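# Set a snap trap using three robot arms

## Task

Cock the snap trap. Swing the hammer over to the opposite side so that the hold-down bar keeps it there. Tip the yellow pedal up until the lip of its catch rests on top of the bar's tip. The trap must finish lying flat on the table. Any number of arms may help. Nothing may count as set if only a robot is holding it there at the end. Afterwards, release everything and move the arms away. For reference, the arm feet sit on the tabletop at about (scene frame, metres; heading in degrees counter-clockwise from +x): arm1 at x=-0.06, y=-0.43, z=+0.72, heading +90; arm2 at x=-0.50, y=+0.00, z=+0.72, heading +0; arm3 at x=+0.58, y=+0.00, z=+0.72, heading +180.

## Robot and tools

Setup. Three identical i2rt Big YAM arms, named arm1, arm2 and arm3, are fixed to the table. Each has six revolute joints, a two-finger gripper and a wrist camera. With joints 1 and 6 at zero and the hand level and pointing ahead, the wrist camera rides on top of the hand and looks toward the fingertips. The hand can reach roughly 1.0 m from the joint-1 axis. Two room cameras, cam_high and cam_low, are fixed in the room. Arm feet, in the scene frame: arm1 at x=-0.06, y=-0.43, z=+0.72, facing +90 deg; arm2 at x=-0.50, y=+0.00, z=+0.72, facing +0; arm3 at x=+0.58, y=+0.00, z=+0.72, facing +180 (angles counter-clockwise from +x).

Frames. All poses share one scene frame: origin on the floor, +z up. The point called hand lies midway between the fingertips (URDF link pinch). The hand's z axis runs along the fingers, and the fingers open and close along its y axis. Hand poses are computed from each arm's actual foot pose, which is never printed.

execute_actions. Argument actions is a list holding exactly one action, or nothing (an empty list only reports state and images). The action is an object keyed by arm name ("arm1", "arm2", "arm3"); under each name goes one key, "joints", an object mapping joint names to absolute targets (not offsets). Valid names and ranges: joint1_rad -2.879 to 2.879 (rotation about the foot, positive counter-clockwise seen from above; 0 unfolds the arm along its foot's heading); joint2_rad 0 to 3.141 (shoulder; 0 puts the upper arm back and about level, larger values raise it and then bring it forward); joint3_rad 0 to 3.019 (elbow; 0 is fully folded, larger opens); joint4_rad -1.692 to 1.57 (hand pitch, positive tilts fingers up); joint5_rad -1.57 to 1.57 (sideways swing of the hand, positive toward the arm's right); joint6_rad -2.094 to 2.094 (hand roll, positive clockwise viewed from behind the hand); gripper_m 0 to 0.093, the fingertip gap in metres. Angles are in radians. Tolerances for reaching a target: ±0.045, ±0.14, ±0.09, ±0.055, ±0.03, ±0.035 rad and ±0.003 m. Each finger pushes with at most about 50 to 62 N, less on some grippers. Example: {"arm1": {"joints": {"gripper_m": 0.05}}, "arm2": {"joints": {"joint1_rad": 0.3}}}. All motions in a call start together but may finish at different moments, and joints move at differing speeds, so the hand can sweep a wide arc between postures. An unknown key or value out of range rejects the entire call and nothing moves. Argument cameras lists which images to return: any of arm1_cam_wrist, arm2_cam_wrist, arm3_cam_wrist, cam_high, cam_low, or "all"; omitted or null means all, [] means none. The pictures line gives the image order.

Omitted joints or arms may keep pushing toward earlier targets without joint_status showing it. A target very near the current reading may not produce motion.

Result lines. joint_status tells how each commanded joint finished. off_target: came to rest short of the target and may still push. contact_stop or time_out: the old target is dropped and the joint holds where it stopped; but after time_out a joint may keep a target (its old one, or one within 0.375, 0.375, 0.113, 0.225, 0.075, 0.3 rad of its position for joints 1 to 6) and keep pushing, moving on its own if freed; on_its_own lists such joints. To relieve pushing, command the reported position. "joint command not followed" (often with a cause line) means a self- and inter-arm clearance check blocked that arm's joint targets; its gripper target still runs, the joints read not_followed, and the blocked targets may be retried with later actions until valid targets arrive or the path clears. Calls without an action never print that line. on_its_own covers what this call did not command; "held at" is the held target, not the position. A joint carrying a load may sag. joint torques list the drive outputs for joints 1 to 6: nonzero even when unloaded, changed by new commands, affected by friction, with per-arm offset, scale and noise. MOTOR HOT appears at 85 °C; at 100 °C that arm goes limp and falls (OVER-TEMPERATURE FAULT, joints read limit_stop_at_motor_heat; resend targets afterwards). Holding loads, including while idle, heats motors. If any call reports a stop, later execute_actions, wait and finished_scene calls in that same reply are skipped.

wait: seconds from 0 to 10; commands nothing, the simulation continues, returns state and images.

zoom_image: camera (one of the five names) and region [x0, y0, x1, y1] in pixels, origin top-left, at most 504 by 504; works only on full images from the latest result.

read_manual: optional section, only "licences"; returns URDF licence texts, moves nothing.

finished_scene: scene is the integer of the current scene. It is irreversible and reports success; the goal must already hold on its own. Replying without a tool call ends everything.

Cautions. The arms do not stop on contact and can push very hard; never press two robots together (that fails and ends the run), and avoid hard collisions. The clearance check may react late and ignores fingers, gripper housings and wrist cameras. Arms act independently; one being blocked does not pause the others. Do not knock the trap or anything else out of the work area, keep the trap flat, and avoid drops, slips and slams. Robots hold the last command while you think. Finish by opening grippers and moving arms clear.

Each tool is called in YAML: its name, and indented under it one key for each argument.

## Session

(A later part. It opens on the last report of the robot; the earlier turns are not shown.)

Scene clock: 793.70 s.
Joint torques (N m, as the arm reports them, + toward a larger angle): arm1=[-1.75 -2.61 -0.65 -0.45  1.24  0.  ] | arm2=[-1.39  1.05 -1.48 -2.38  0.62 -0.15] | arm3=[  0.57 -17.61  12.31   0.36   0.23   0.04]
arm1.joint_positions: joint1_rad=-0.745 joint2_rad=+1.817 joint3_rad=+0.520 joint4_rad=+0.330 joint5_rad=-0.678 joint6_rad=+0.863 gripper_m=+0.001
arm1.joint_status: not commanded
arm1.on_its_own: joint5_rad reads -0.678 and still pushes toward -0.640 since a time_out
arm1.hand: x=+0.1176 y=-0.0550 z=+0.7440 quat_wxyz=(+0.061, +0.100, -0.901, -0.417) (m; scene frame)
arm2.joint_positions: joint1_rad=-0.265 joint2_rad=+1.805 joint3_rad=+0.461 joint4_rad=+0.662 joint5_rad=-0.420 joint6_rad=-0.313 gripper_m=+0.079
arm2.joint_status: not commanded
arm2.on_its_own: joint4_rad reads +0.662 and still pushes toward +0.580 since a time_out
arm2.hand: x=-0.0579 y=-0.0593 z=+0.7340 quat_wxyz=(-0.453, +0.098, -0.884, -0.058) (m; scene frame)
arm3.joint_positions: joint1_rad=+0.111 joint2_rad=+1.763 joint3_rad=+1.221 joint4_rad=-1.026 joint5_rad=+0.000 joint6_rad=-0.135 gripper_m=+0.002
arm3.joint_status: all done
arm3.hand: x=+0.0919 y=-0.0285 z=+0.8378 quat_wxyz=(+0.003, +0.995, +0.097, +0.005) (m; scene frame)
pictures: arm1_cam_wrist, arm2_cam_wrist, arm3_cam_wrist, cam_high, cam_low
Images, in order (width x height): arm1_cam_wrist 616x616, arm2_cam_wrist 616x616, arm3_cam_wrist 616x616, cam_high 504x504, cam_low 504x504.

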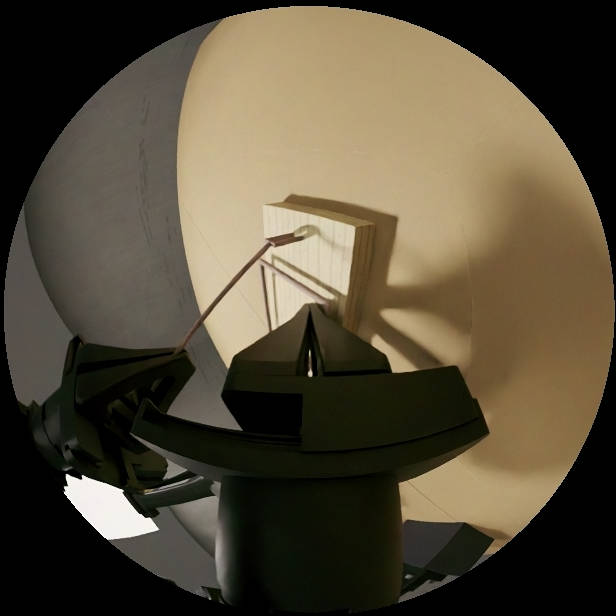

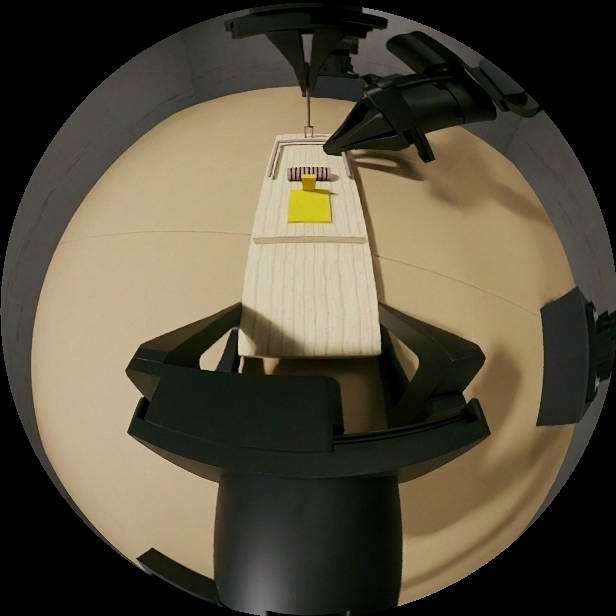

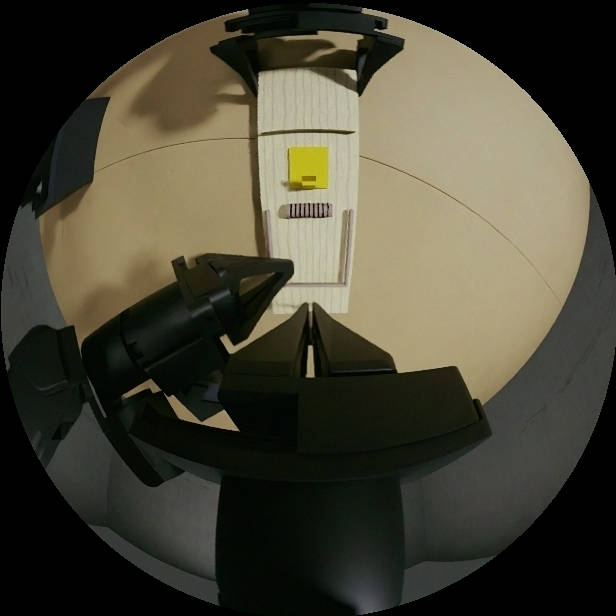

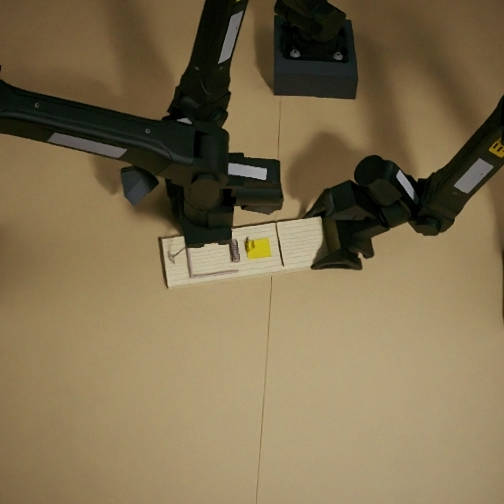

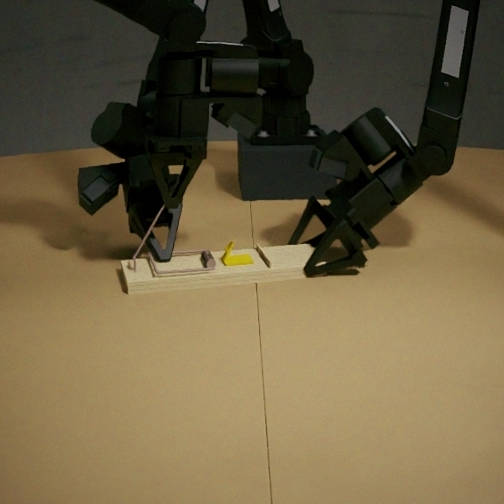

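execute_actions:
  actions:
    - {"arm3": {"joints": {"joint1_rad": 0.125, "joint2_rad": 1.878, "joint3_rad": 1.32, "joint4_rad": -0.981, "joint6_rad": -0.128}}}
  cameras: ["arm2_cam_wrist", "arm3_cam_wrist", "cam_low"]

Scene clock: 816.40 s.
Joint torques (N m, as the arm reports them, + toward a larger angle): arm1=[-1.33 -2.69 -0.62 -0.39  1.23 -0.02] | arm2=[-1.8   1.15 -1.47 -2.36  0.62 -0.13] | arm3=[  0.73 -17.86  11.34   0.67   0.24   0.04]
arm1.joint_positions: joint1_rad=-0.745 joint2_rad=+1.817 joint3_rad=+0.520 joint4_rad=+0.330 joint5_rad=-0.678 joint6_rad=+0.863 gripper_m=+0.001
arm1.joint_status: not commanded
arm1.on_its_own: joint5_rad reads -0.678 and still pushes toward -0.640 since a time_out
arm1.hand: x=+0.1176 y=-0.0550 z=+0.7440 quat_wxyz=(+0.061, +0.100, -0.901, -0.417) (m; scene frame)
arm2.joint_positions: joint1_rad=-0.265 joint2_rad=+1.805 joint3_rad=+0.461 joint4_rad=+0.662 joint5_rad=-0.420 joint6_rad=-0.313 gripper_m=+0.079
arm2.joint_status: not commanded
arm2.on_its_own: joint4_rad reads +0.662 and still pushes toward +0.580 since a time_out
arm2.hand: x=-0.0579 y=-0.0593 z=+0.7340 quat_wxyz=(-0.453, +0.098, -0.884, -0.058) (m; scene frame)
arm3.joint_positions: joint1_rad=+0.119 joint2_rad=+1.855 joint3_rad=+1.279 joint4_rad=-0.986 joint5_rad=+0.000 joint6_rad=-0.133 gripper_m=+0.002
arm3.joint_status: all done
arm3.hand: x=+0.0655 y=-0.0344 z=+0.8122 quat_wxyz=(+0.003, +0.995, +0.100, +0.002) (m; scene frame)
pictures: arm2_cam_wrist, arm3_cam_wrist, cam_low
Images, in order (width x height): arm2_cam_wrist 616x616, arm3_cam_wrist 616x616, cam_low 504x504.

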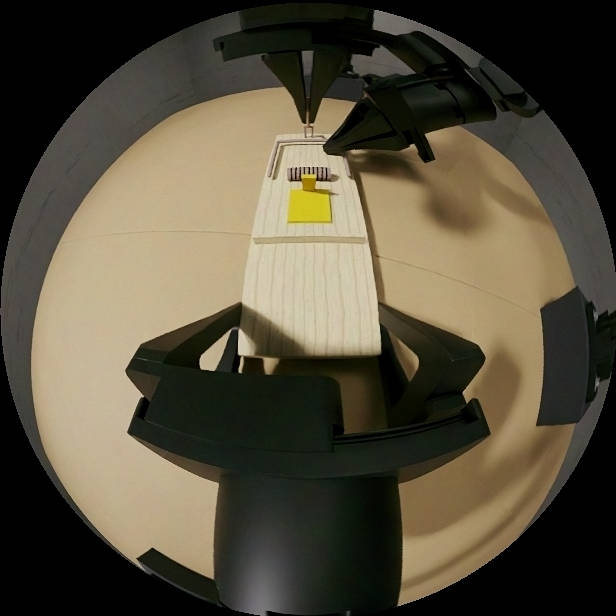

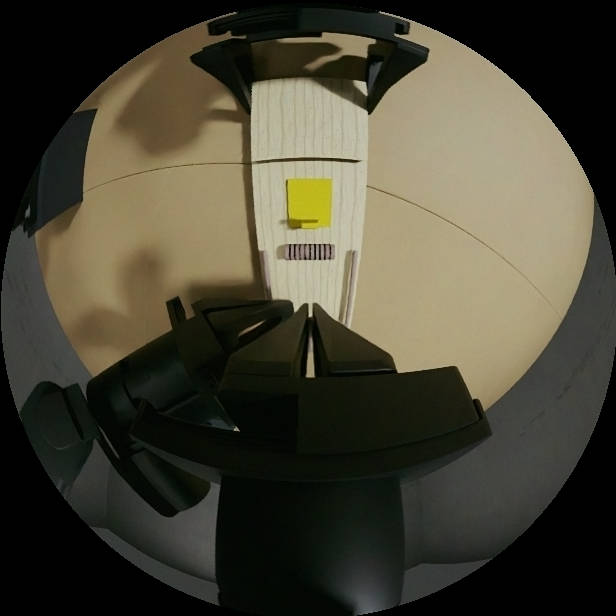

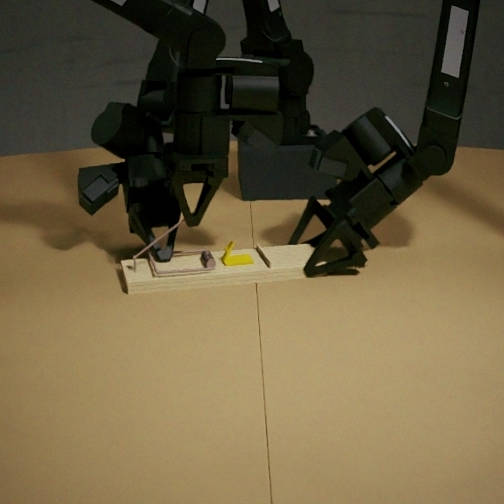

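zoom_image:
  camera: "cam_low"
  region: [100, 150, 300, 310]

zoom_image:
  camera: "arm2_cam_wrist"
  region: [210, 0, 470, 240]

Region (100, 150, 300, 310) of cam_low's 504x504 image, scaled by 2.520, with more detail than that image has; it fills the top 403 rows of this view, and the rest is white.

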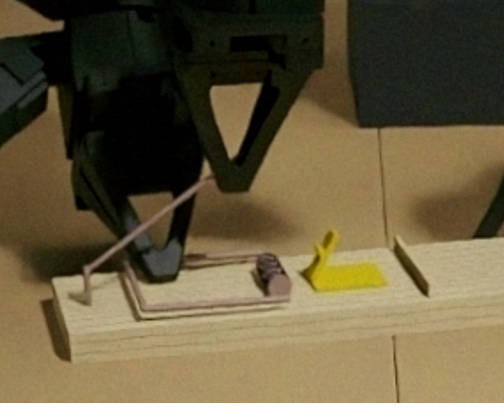

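Region (210, 0, 470, 240) of arm2_cam_wrist's 616x616 image, scaled by 1.938, with more detail than that image has; it fills the top 465 rows of this view, and the rest is white.

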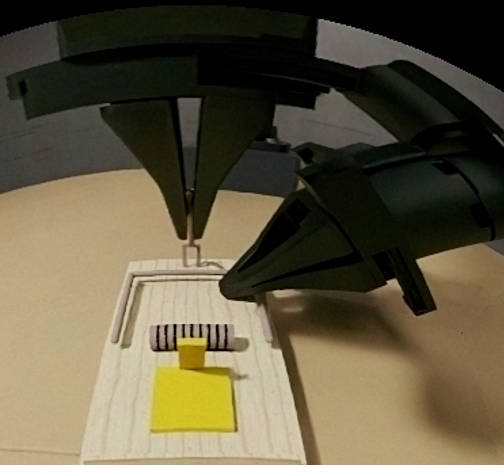

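execute_actions:
  actions:
    - {"arm3": {"joints": {"joint1_rad": 0.128, "joint2_rad": 1.924, "joint3_rad": 1.334, "joint4_rad": -0.948}}, "arm2": {"joints": {"joint2_rad": 1.74, "joint3_rad": 0.49, "joint4_rad": 0.665, "joint5_rad": -0.42, "gripper_m": 0.093}}}
  cameras: ["arm2_cam_wrist", "arm3_cam_wrist", "cam_low", "cam_high"]

Scene clock: 909.50 s.
Joint torques (N m, as the arm reports them, + toward a larger angle): arm1=[-0.98 -2.68 -0.72 -0.25  1.25  0.01] | arm2=[-1.65 -7.75  5.73  1.37 -0.09 -0.01] | arm3=[  0.78 -17.73  11.3    0.85   0.24   0.03]
arm1.joint_positions: joint1_rad=-0.745 joint2_rad=+1.817 joint3_rad=+0.520 joint4_rad=+0.330 joint5_rad=-0.678 joint6_rad=+0.863 gripper_m=+0.001
arm1.joint_status: not commanded
arm1.on_its_own: joint5_rad reads -0.678 and still pushes toward -0.640 since a time_out
arm1.hand: x=+0.1176 y=-0.0550 z=+0.7440 quat_wxyz=(+0.061, +0.100, -0.901, -0.417) (m; scene frame)
arm2.joint_positions: joint1_rad=-0.266 joint2_rad=+1.747 joint3_rad=+0.465 joint4_rad=+0.668 joint5_rad=-0.422 joint6_rad=-0.324 gripper_m=+0.093
arm2.joint_status: all done
arm2.hand: x=-0.0466 y=-0.0625 z=+0.7611 quat_wxyz=(-0.482, +0.109, -0.868, -0.045) (m; scene frame)
arm3.joint_positions: joint1_rad=+0.121 joint2_rad=+1.893 joint3_rad=+1.291 joint4_rad=-0.957 joint5_rad=+0.000 joint6_rad=-0.133 gripper_m=+0.002
arm3.joint_status: all done
arm3.hand: x=+0.0573 y=-0.0361 z=+0.7974 quat_wxyz=(+0.003, +0.995, +0.101, +0.000) (m; scene frame)
pictures: arm2_cam_wrist, arm3_cam_wrist, cam_high, cam_low
Images, in order (width x height): arm2_cam_wrist 616x616, arm3_cam_wrist 616x616, cam_high 504x504, cam_low 504x504.

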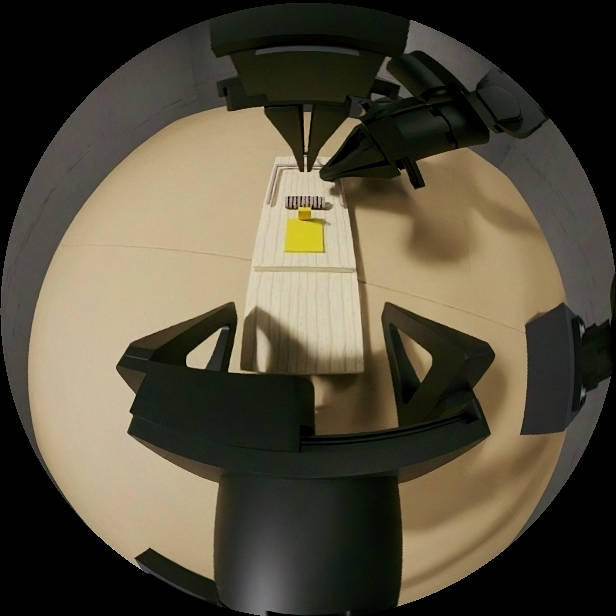

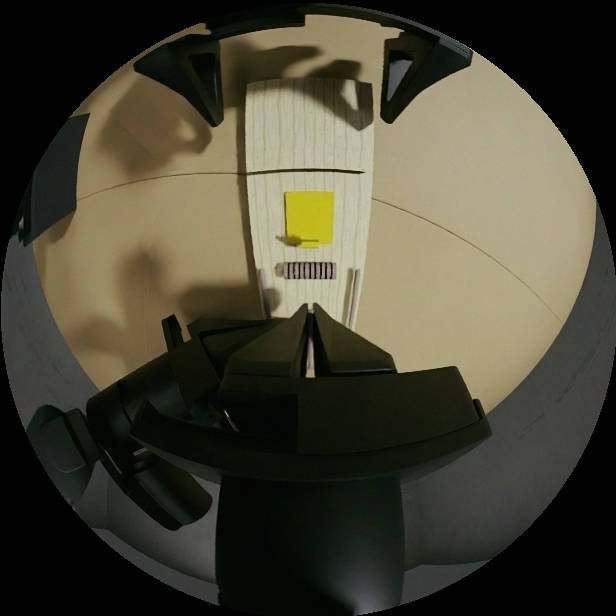

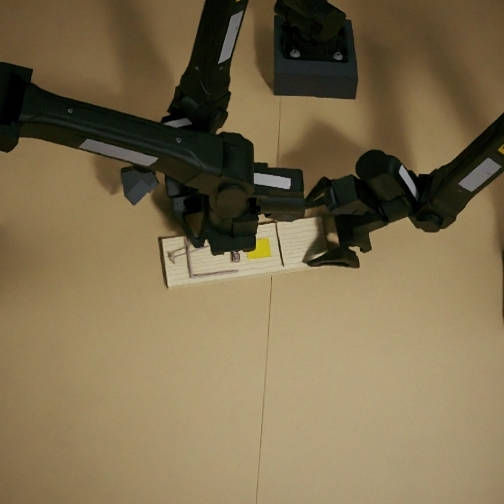

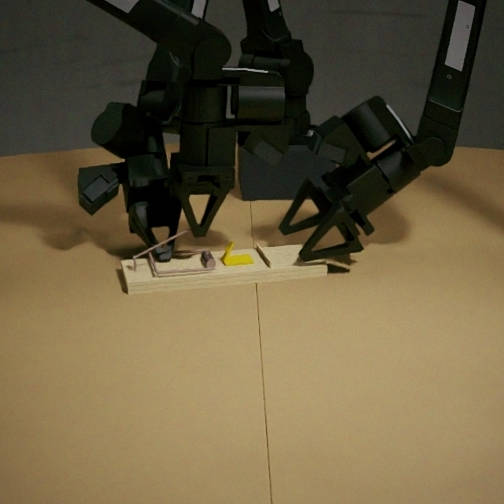

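zoom_image:
  camera: "cam_low"
  region: [100, 110, 380, 310]

Region (100, 110, 380, 310) of cam_low's 504x504 image, scaled by 1.800, with more detail than that image has; it fills the top 360 rows of this view, and the rest is white.

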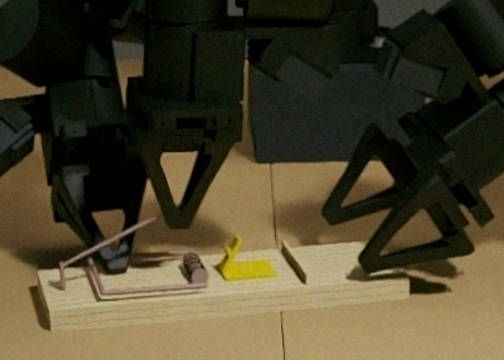

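execute_actions:
  actions:
    - {"arm3": {"joints": {"joint1_rad": 0.146, "joint2_rad": 2.083, "joint3_rad": 1.561, "joint4_rad": -1.022, "joint6_rad": -0.106, "gripper_m": 0.028}}, "arm2": {"joints": {"joint2_rad": 1.40, "joint3_rad": 0.22, "joint4_rad": 0.45}}}
  cameras: ["arm2_cam_wrist", "arm3_cam_wrist", "cam_low", "cam_high"]

Scene clock: 990.17 s.
Joint torques (N m, as the arm reports them, + toward a larger angle): arm1=[-1.75 -2.65 -0.63 -0.39  1.24  0.01] | arm2=[-1.45 -4.04  4.76  1.21 -0.2  -0.02] | arm3=[  1.04 -21.88  11.82  -0.03   0.24   0.05]
arm1.joint_positions: joint1_rad=-0.745 joint2_rad=+1.817 joint3_rad=+0.520 joint4_rad=+0.330 joint5_rad=-0.678 joint6_rad=+0.863 gripper_m=+0.001
arm1.joint_status: not commanded
arm1.on_its_own: joint5_rad reads -0.678 and still pushes toward -0.640 since a time_out
arm1.hand: x=+0.1176 y=-0.0550 z=+0.7440 quat_wxyz=(+0.061, +0.100, -0.901, -0.417) (m; scene frame)
arm2.joint_positions: joint1_rad=-0.266 joint2_rad=+1.405 joint3_rad=+0.218 joint4_rad=+0.454 joint5_rad=-0.422 joint6_rad=-0.324 gripper_m=+0.093
arm2.joint_status: all done
arm2.hand: x=-0.1534 y=-0.0308 z=+0.7765 quat_wxyz=(-0.433, +0.098, -0.894, -0.066) (m; scene frame)
arm3.joint_positions: joint1_rad=+0.135 joint2_rad=+2.068 joint3_rad=+1.515 joint4_rad=-1.012 joint5_rad=+0.000 joint6_rad=-0.113 gripper_m=+0.028
arm3.joint_status: all done
arm3.hand: x=-0.0062 y=-0.0490 z=+0.7748 quat_wxyz=(+0.003, +0.995, +0.098, +0.003) (m; scene frame)
pictures: arm2_cam_wrist, arm3_cam_wrist, cam_high, cam_low
Images, in order (width x height): arm2_cam_wrist 616x616, arm3_cam_wrist 616x616, cam_high 504x504, cam_low 504x504.

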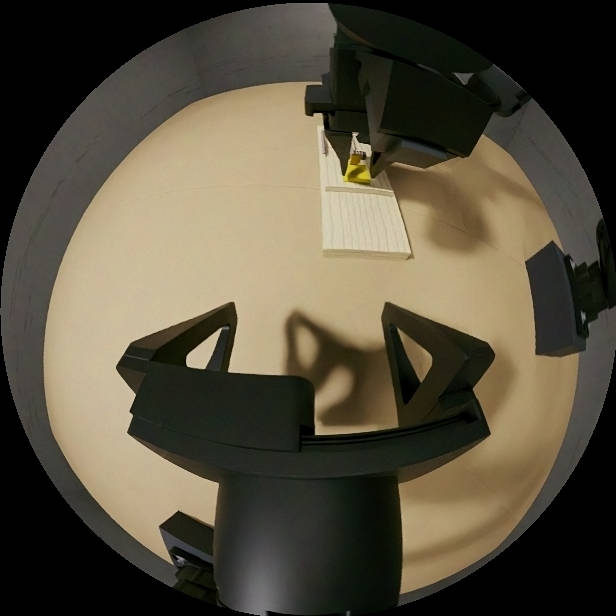

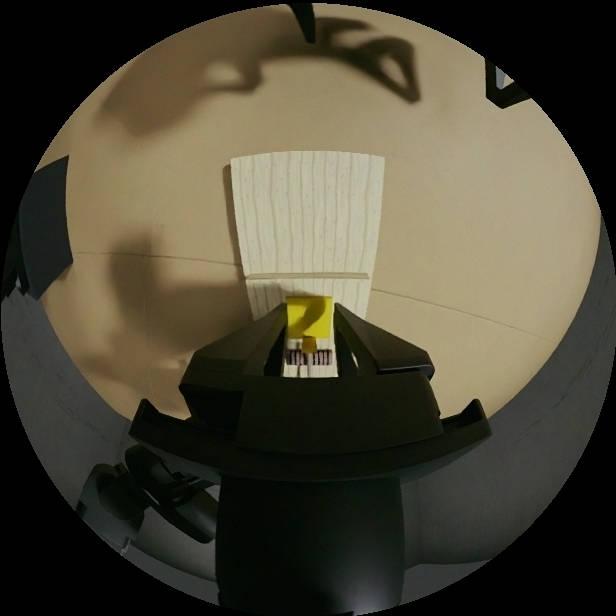

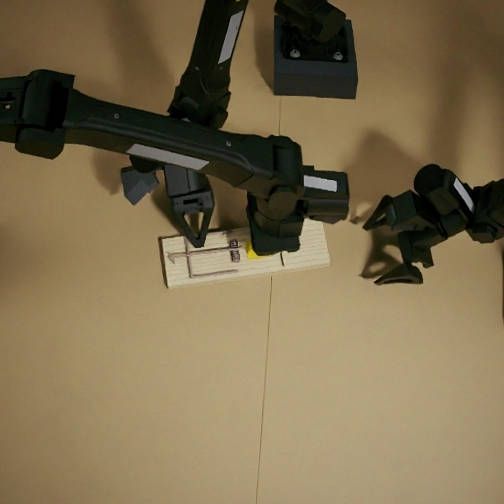

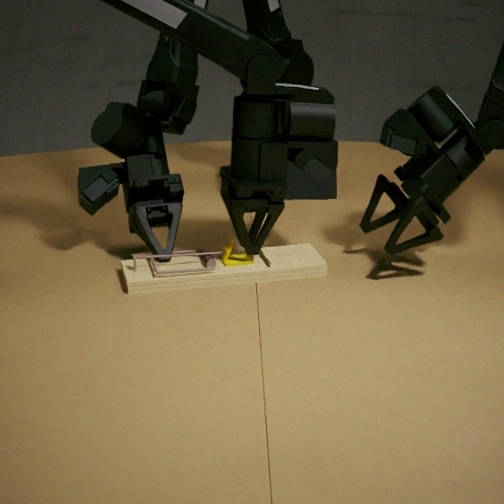

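zoom_image:
  camera: "cam_low"
  region: [170, 200, 310, 290]

zoom_image:
  camera: "arm3_cam_wrist"
  region: [240, 260, 380, 390]

Region (170, 200, 310, 290) of cam_low's 504x504 image, scaled by 3.600, with more detail than that image has; it fills the top 324 rows of this view, and the rest is white.

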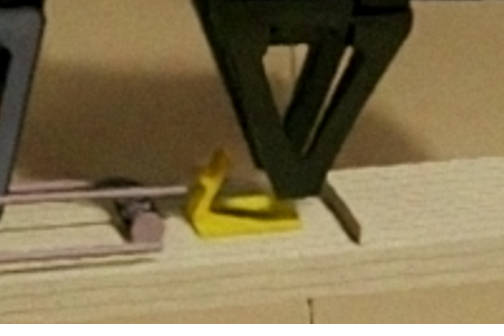

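Region (240, 260, 380, 390) of arm3_cam_wrist's 616x616 image, scaled by 3.600, with more detail than that image has; it fills the top 468 rows of this view, and the rest is white.

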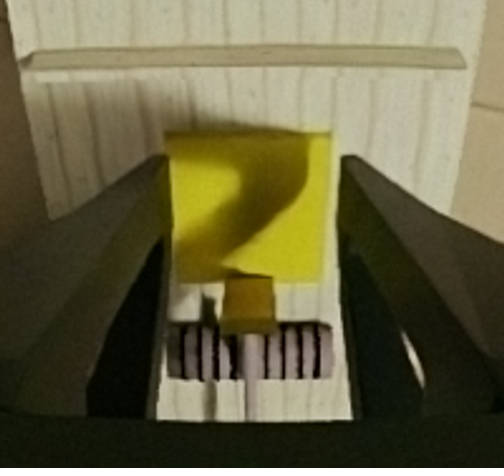

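execute_actions:
  actions:
    - {"arm3": {"joints": {"joint3_rad": 1.58, "joint4_rad": -1.075, "gripper_m": 0.0}}, "arm2": {"joints": {"joint2_rad": 1.2, "joint4_rad": 0.3, "joint5_rad": -0.3}}}
  cameras: ["arm3_cam_wrist", "cam_low"]

zoom_image:
  camera: "cam_low"
  region: [170, 200, 310, 290]

Scene clock: 1018.00 s.
Joint torques (N m, as the arm reports them, + toward a larger angle): arm1=[-0.91 -2.85 -0.76 -0.4   1.24  0.  ] | arm2=[-1.77 -2.32  6.42  1.28 -0.06 -0.01] | arm3=[  1.16 -21.96  11.88  -0.08   0.24   0.05]
arm1.joint_positions: joint1_rad=-0.745 joint2_rad=+1.817 joint3_rad=+0.520 joint4_rad=+0.330 joint5_rad=-0.678 joint6_rad=+0.863 gripper_m=+0.001
arm1.joint_status: not commanded
arm1.on_its_own: joint5_rad reads -0.678 and still pushes toward -0.640 since a time_out
arm1.hand: x=+0.1176 y=-0.0550 z=+0.7440 quat_wxyz=(+0.061, +0.100, -0.901, -0.417) (m; scene frame)
arm2.joint_positions: joint1_rad=-0.266 joint2_rad=+1.200 joint3_rad=+0.218 joint4_rad=+0.306 joint5_rad=-0.302 joint6_rad=-0.324 gripper_m=+0.093
arm2.joint_status: all done
arm2.hand: x=-0.1538 y=-0.0508 z=+0.8113 quat_wxyz=(-0.445, +0.078, -0.892, -0.003) (m; scene frame)
arm3.joint_positions: joint1_rad=+0.135 joint2_rad=+2.068 joint3_rad=+1.533 joint4_rad=-1.065 joint5_rad=+0.000 joint6_rad=-0.113 gripper_m=+0.000
arm3.joint_status: all done
arm3.hand: x=-0.0015 y=-0.0486 z=+0.7811 quat_wxyz=(+0.004, +0.995, +0.098, +0.021) (m; scene frame)
pictures: arm3_cam_wrist, cam_low
Images, in order (width x height): arm3_cam_wrist 616x616, cam_low 504x504.

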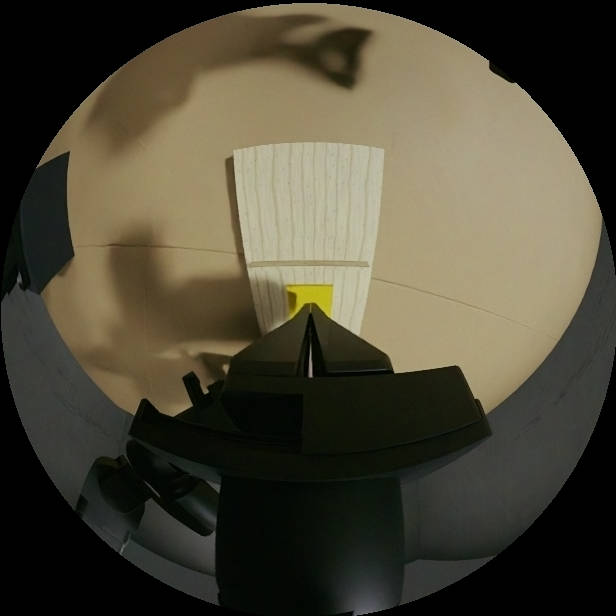

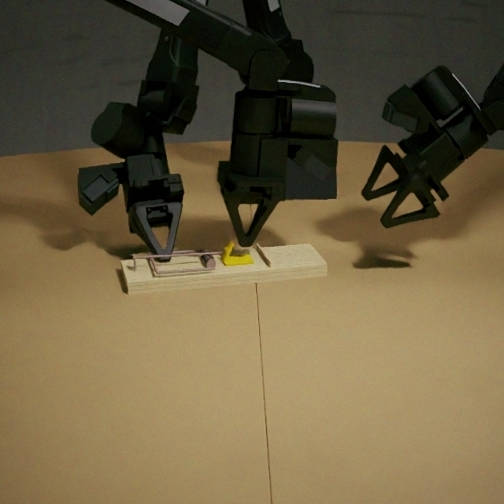

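Region (170, 200, 310, 290) of cam_low's 504x504 image, scaled by 3.600, with more detail than that image has; it fills the top 324 rows of this view, and the rest is white.

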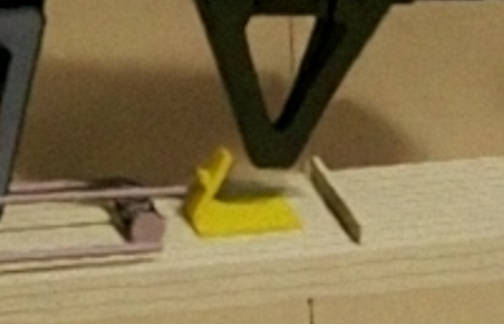

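execute_actions:
  actions:
    - {"arm3": {"joints": {"joint2_rad": 2.09, "joint4_rad": -1.143}}, "arm2": {"joints": {"joint2_rad": 1.1, "joint4_rad": 0.2, "joint5_rad": -0.2}}}
  cameras: ["arm3_cam_wrist", "cam_low", "arm1_cam_wrist"]

zoom_image:
  camera: "cam_low"
  region: [170, 200, 310, 290]

Scene clock: 1026.87 s.
Joint torques (N m, as the arm reports them, + toward a larger angle): arm1=[-1.36 -2.6  -0.73 -0.37  1.26  0.  ] | arm2=[-1.75 -1.99  6.98  1.2  -0.02 -0.02] | arm3=[  1.15 -21.19  11.77  -0.24   0.23   0.05]
arm1.joint_positions: joint1_rad=-0.745 joint2_rad=+1.817 joint3_rad=+0.520 joint4_rad=+0.330 joint5_rad=-0.678 joint6_rad=+0.863 gripper_m=+0.001
arm1.joint_status: not commanded
arm1.on_its_own: joint5_rad reads -0.678 and still pushes toward -0.640 since a time_out
arm1.hand: x=+0.1176 y=-0.0550 z=+0.7440 quat_wxyz=(+0.061, +0.100, -0.901, -0.417) (m; scene frame)
arm2.joint_positions: joint1_rad=-0.266 joint2_rad=+1.102 joint3_rad=+0.218 joint4_rad=+0.206 joint5_rad=-0.203 joint6_rad=-0.324 gripper_m=+0.093
arm2.joint_status: all done
arm2.hand: x=-0.1618 y=-0.0657 z=+0.8216 quat_wxyz=(-0.433, +0.057, -0.899, +0.040) (m; scene frame)
arm3.joint_positions: joint1_rad=+0.135 joint2_rad=+2.068 joint3_rad=+1.533 joint4_rad=-1.133 joint5_rad=+0.000 joint6_rad=-0.113 gripper_m=+0.000
arm3.joint_status: all done
arm3.hand: x=+0.0152 y=-0.0471 z=+0.7824 quat_wxyz=(+0.004, +0.994, +0.098, +0.055) (m; scene frame)
pictures: arm1_cam_wrist, arm3_cam_wrist, cam_low
Images, in order (width x height): arm1_cam_wrist 616x616, arm3_cam_wrist 616x616, cam_low 504x504.

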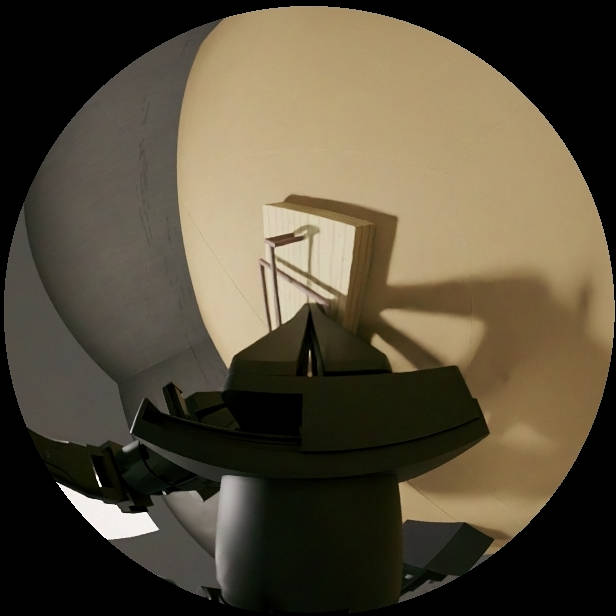

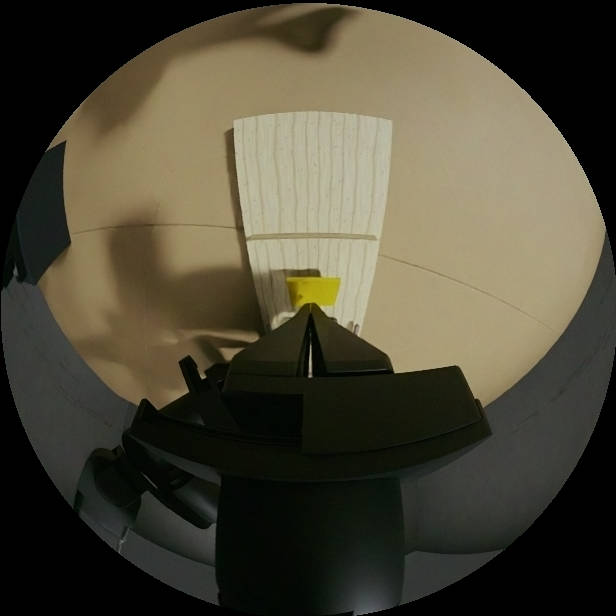

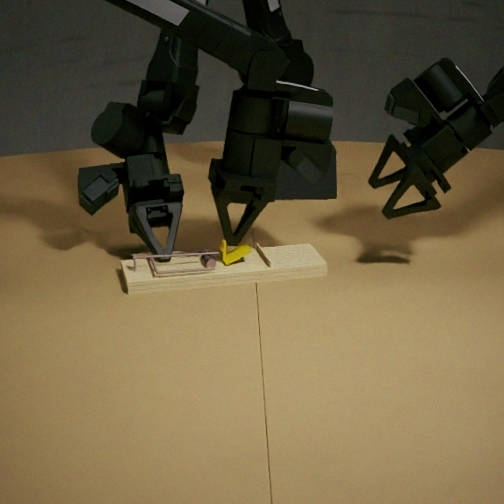

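Region (170, 200, 310, 290) of cam_low's 504x504 image, scaled by 3.600, with more detail than that image has; it fills the top 324 rows of this view, and the rest is white.

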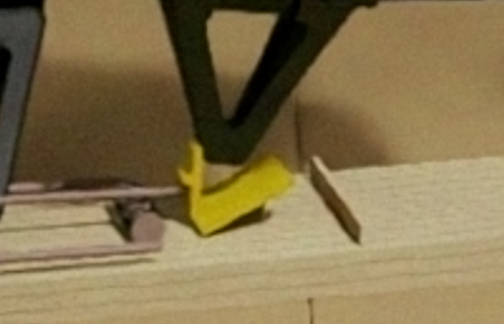

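zoom_image:
  camera: "cam_low"
  region: [200, 230, 260, 270]

Region (200, 230, 260, 270) of cam_low's 504x504 image, scaled by 8.400, with more detail than that image has.

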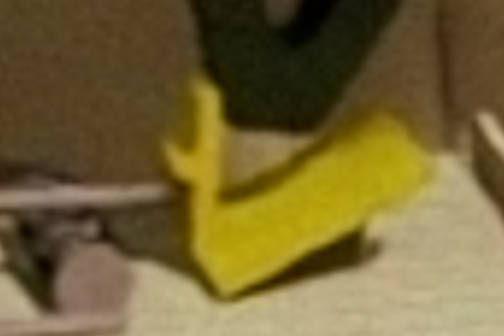

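execute_actions:
  actions:
    - {"arm3": {"joints": {"joint4_rad": -1.165}}, "arm1": {"joints": {"joint2_rad": 1.897, "joint3_rad": 0.473, "joint4_rad": 0.297}}, "arm2": {"joints": {"joint2_rad": 1.0, "joint4_rad": 0.1, "joint5_rad": -0.1}}}
  cameras: ["cam_low", "arm1_cam_wrist"]

zoom_image:
  camera: "cam_low"
  region: [200, 230, 260, 270]

Scene clock: 1050.53 s.
Joint torques (N m, as the arm reports them, + toward a larger angle): arm1=[-1.58 -4.49  0.32 -0.12  1.25  0.02] | arm2=[-1.74 -1.34  7.74  1.18  0.06 -0.01] | arm3=[  1.05 -21.22  11.58  -0.44   0.24   0.05]
arm1.joint_positions: joint1_rad=-0.745 joint2_rad=+1.817 joint3_rad=+0.520 joint4_rad=+0.331 joint5_rad=-0.678 joint6_rad=+0.863 gripper_m=+0.001
arm1.joint_status: all done
arm1.on_its_own: joint5_rad reads -0.678 and still pushes toward -0.640 since a time_out
arm1.hand: x=+0.1178 y=-0.0548 z=+0.7443 quat_wxyz=(+0.061, +0.100, -0.901, -0.418) (m; scene frame)
arm2.joint_positions: joint1_rad=-0.266 joint2_rad=+1.001 joint3_rad=+0.218 joint4_rad=+0.106 joint5_rad=-0.103 joint6_rad=-0.324 gripper_m=+0.093
arm2.joint_status: all done
arm2.hand: x=-0.1722 y=-0.0804 z=+0.8330 quat_wxyz=(-0.421, +0.036, -0.903, +0.083) (m; scene frame)
arm3.joint_positions: joint1_rad=+0.135 joint2_rad=+2.068 joint3_rad=+1.535 joint4_rad=-1.151 joint5_rad=+0.000 joint6_rad=-0.113 gripper_m=+0.000
arm3.joint_status: all done
arm3.hand: x=+0.0188 y=-0.0468 z=+0.7835 quat_wxyz=(+0.004, +0.993, +0.098, +0.063) (m; scene frame)
pictures: arm1_cam_wrist, cam_low
Images, in order (width x height): arm1_cam_wrist 616x616, cam_low 504x504.

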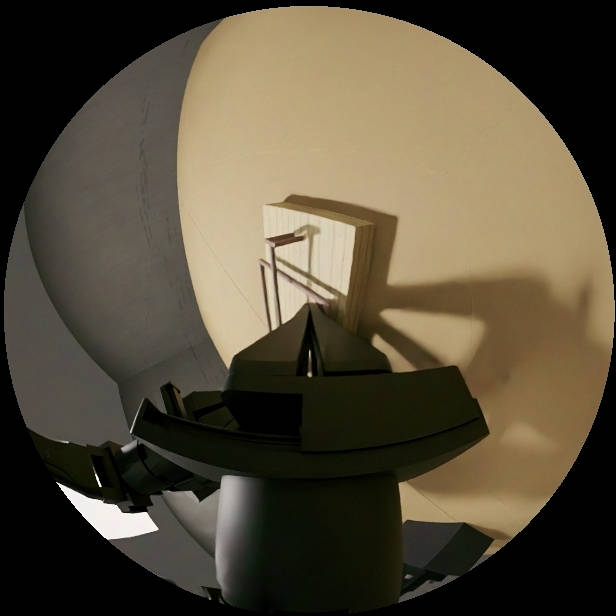

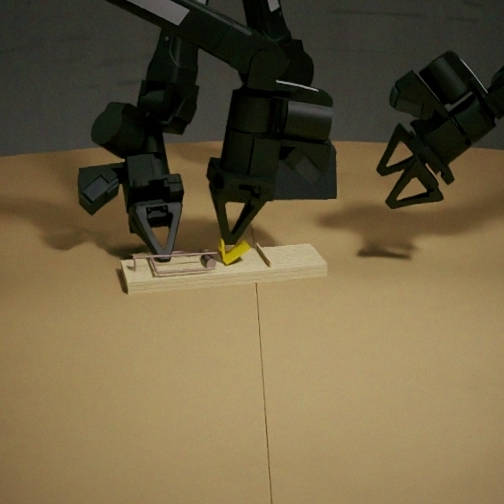

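Region (200, 230, 260, 270) of cam_low's 504x504 image, scaled by 8.400, with more detail than that image has.

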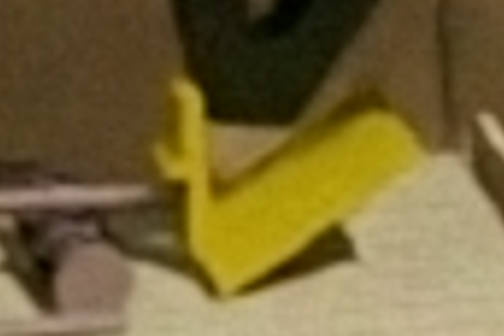

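execute_actions:
  actions:
    - {"arm1": {"joints": {"joint2_rad": 1.845, "joint3_rad": 0.492, "joint4_rad": 0.312, "joint5_rad": -0.66}}, "arm2": {"joints": {"joint2_rad": 0.9, "joint4_rad": 0.0, "joint5_rad": 0.0}}}
  cameras: ["cam_low", "arm1_cam_wrist"]

zoom_image:
  camera: "cam_low"
  region: [115, 215, 265, 295]

Scene clock: 1057.43 s.
Joint torques (N m, as the arm reports them, + toward a larger angle): arm1=[-1.34 -7.17  1.8   0.49  0.49  0.01] | arm2=[-1.58 -0.49  8.23  1.26  0.09  0.01] | arm3=[  1.16 -21.02  11.59  -0.35   0.24   0.05]
arm1.joint_positions: joint1_rad=-0.745 joint2_rad=+1.804 joint3_rad=+0.520 joint4_rad=+0.335 joint5_rad=-0.681 joint6_rad=+0.863 gripper_m=+0.001
arm1.joint_status: all done
arm1.hand: x=+0.1196 y=-0.0522 z=+0.7500 quat_wxyz=(+0.056, +0.103, -0.898, -0.424) (m; scene frame)
arm2.joint_positions: joint1_rad=-0.266 joint2_rad=+0.901 joint3_rad=+0.218 joint4_rad=+0.006 joint5_rad=-0.003 joint6_rad=-0.324 gripper_m=+0.093
arm2.joint_status: all done
arm2.hand: x=-0.1852 y=-0.0945 z=+0.8444 quat_wxyz=(-0.408, +0.015, -0.904, +0.126) (m; scene frame)
arm3.joint_positions: joint1_rad=+0.135 joint2_rad=+2.068 joint3_rad=+1.535 joint4_rad=-1.154 joint5_rad=+0.000 joint6_rad=-0.113 gripper_m=+0.000
arm3.joint_status: not commanded
arm3.hand: x=+0.0193 y=-0.0468 z=+0.7835 quat_wxyz=(+0.004, +0.993, +0.098, +0.064) (m; scene frame)
pictures: arm1_cam_wrist, cam_low
Images, in order (width x height): arm1_cam_wrist 616x616, cam_low 504x504.

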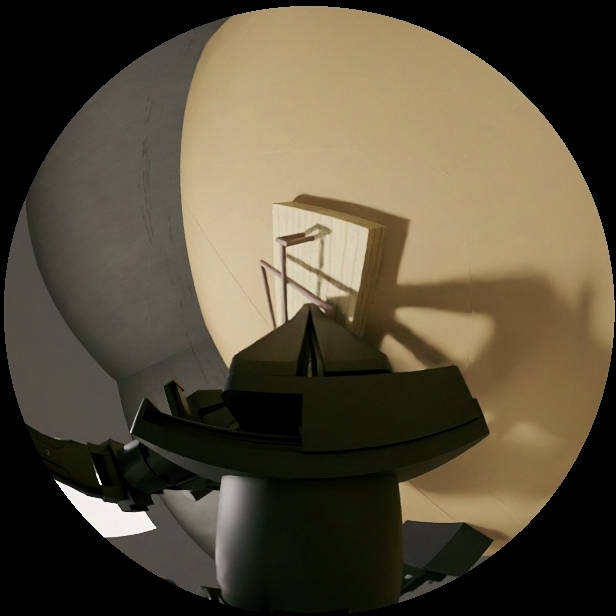

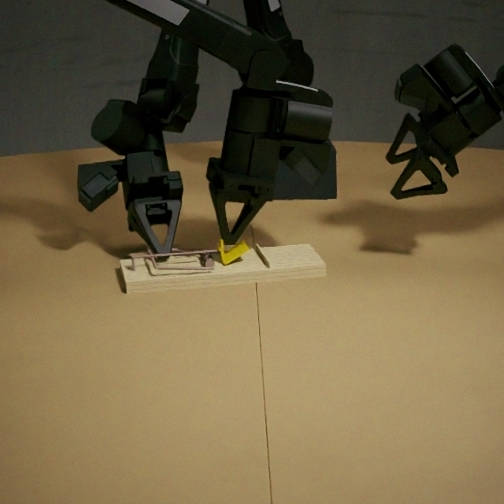

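Region (115, 215, 265, 295) of cam_low's 504x504 image, scaled by 3.360, with more detail than that image has; it fills the top 269 rows of this view, and the rest is white.

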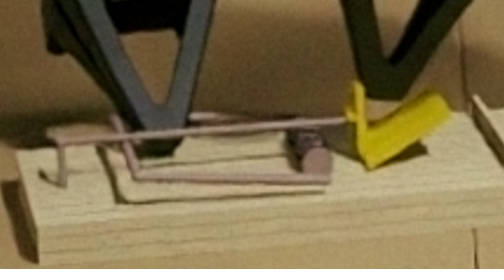

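zoom_image:
  camera: "cam_low"
  region: [200, 230, 260, 270]

Region (200, 230, 260, 270) of cam_low's 504x504 image, scaled by 8.400, with more detail than that image has.

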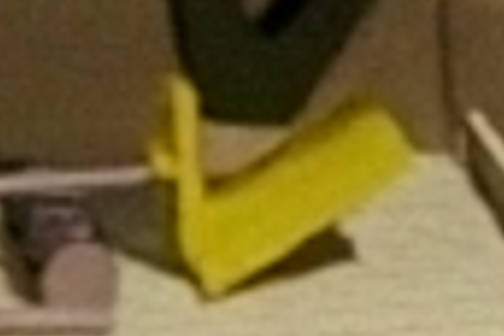

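execute_actions:
  actions:
    - {"arm3": {"joints": {"joint4_rad": -1.182}}, "arm1": {"joints": {"joint2_rad": 1.828, "joint3_rad": 0.503, "joint4_rad": 0.322, "joint5_rad": -0.67}}, "arm2": {"joints": {"joint2_rad": 0.8, "joint4_rad": -0.1}}}
  cameras: ["cam_low", "arm1_cam_wrist"]

zoom_image:
  camera: "cam_low"
  region: [200, 230, 260, 270]

Scene clock: 1067.83 s.
Joint torques (N m, as the arm reports them, + toward a larger angle): arm1=[-1.24 -8.66  2.82  1.08  0.03  0.  ] | arm2=[-1.8   0.2   8.84  1.3   0.09  0.01] | arm3=[  1.12 -21.14  11.48  -0.49   0.24   0.04]
arm1.joint_positions: joint1_rad=-0.745 joint2_rad=+1.804 joint3_rad=+0.516 joint4_rad=+0.335 joint5_rad=-0.679 joint6_rad=+0.863 gripper_m=+0.001
arm1.joint_status: all done
arm1.hand: x=+0.1186 y=-0.0538 z=+0.7491 quat_wxyz=(+0.056, +0.103, -0.899, -0.422) (m; scene frame)
arm2.joint_positions: joint1_rad=-0.266 joint2_rad=+0.800 joint3_rad=+0.218 joint4_rad=-0.094 joint5_rad=-0.003 joint6_rad=-0.324 gripper_m=+0.093
arm2.joint_status: all done
arm2.hand: x=-0.1949 y=-0.0916 z=+0.8557 quat_wxyz=(-0.408, +0.015, -0.904, +0.126) (m; scene frame)
arm3.joint_positions: joint1_rad=+0.135 joint2_rad=+2.068 joint3_rad=+1.536 joint4_rad=-1.168 joint5_rad=+0.000 joint6_rad=-0.113 gripper_m=+0.000
arm3.joint_status: all done
arm3.hand: x=+0.0223 y=-0.0465 z=+0.7844 quat_wxyz=(+0.004, +0.993, +0.098, +0.071) (m; scene frame)
pictures: arm1_cam_wrist, cam_low
Images, in order (width x height): arm1_cam_wrist 616x616, cam_low 504x504.

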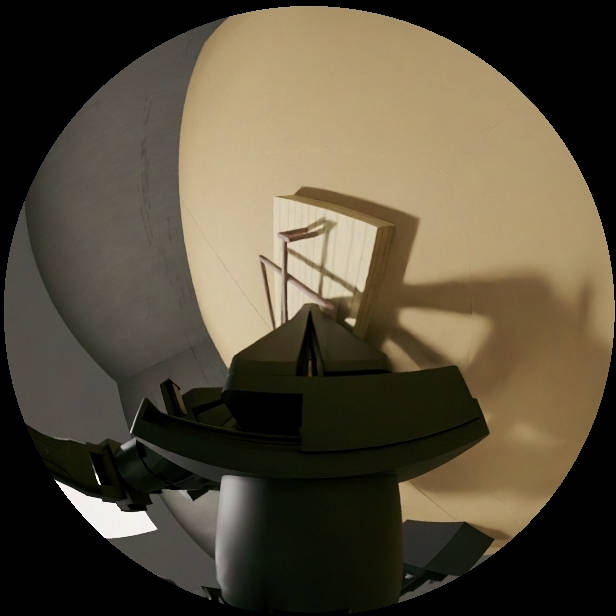

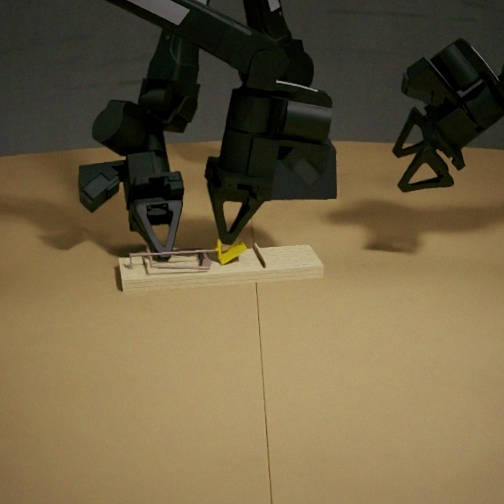

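Region (200, 230, 260, 270) of cam_low's 504x504 image, scaled by 8.400, with more detail than that image has.

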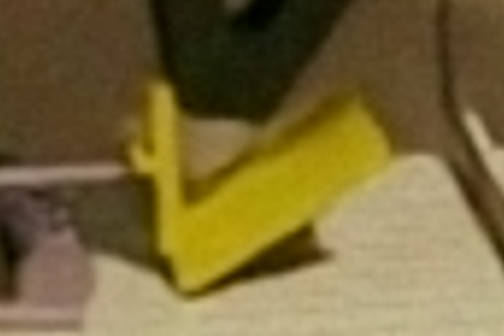

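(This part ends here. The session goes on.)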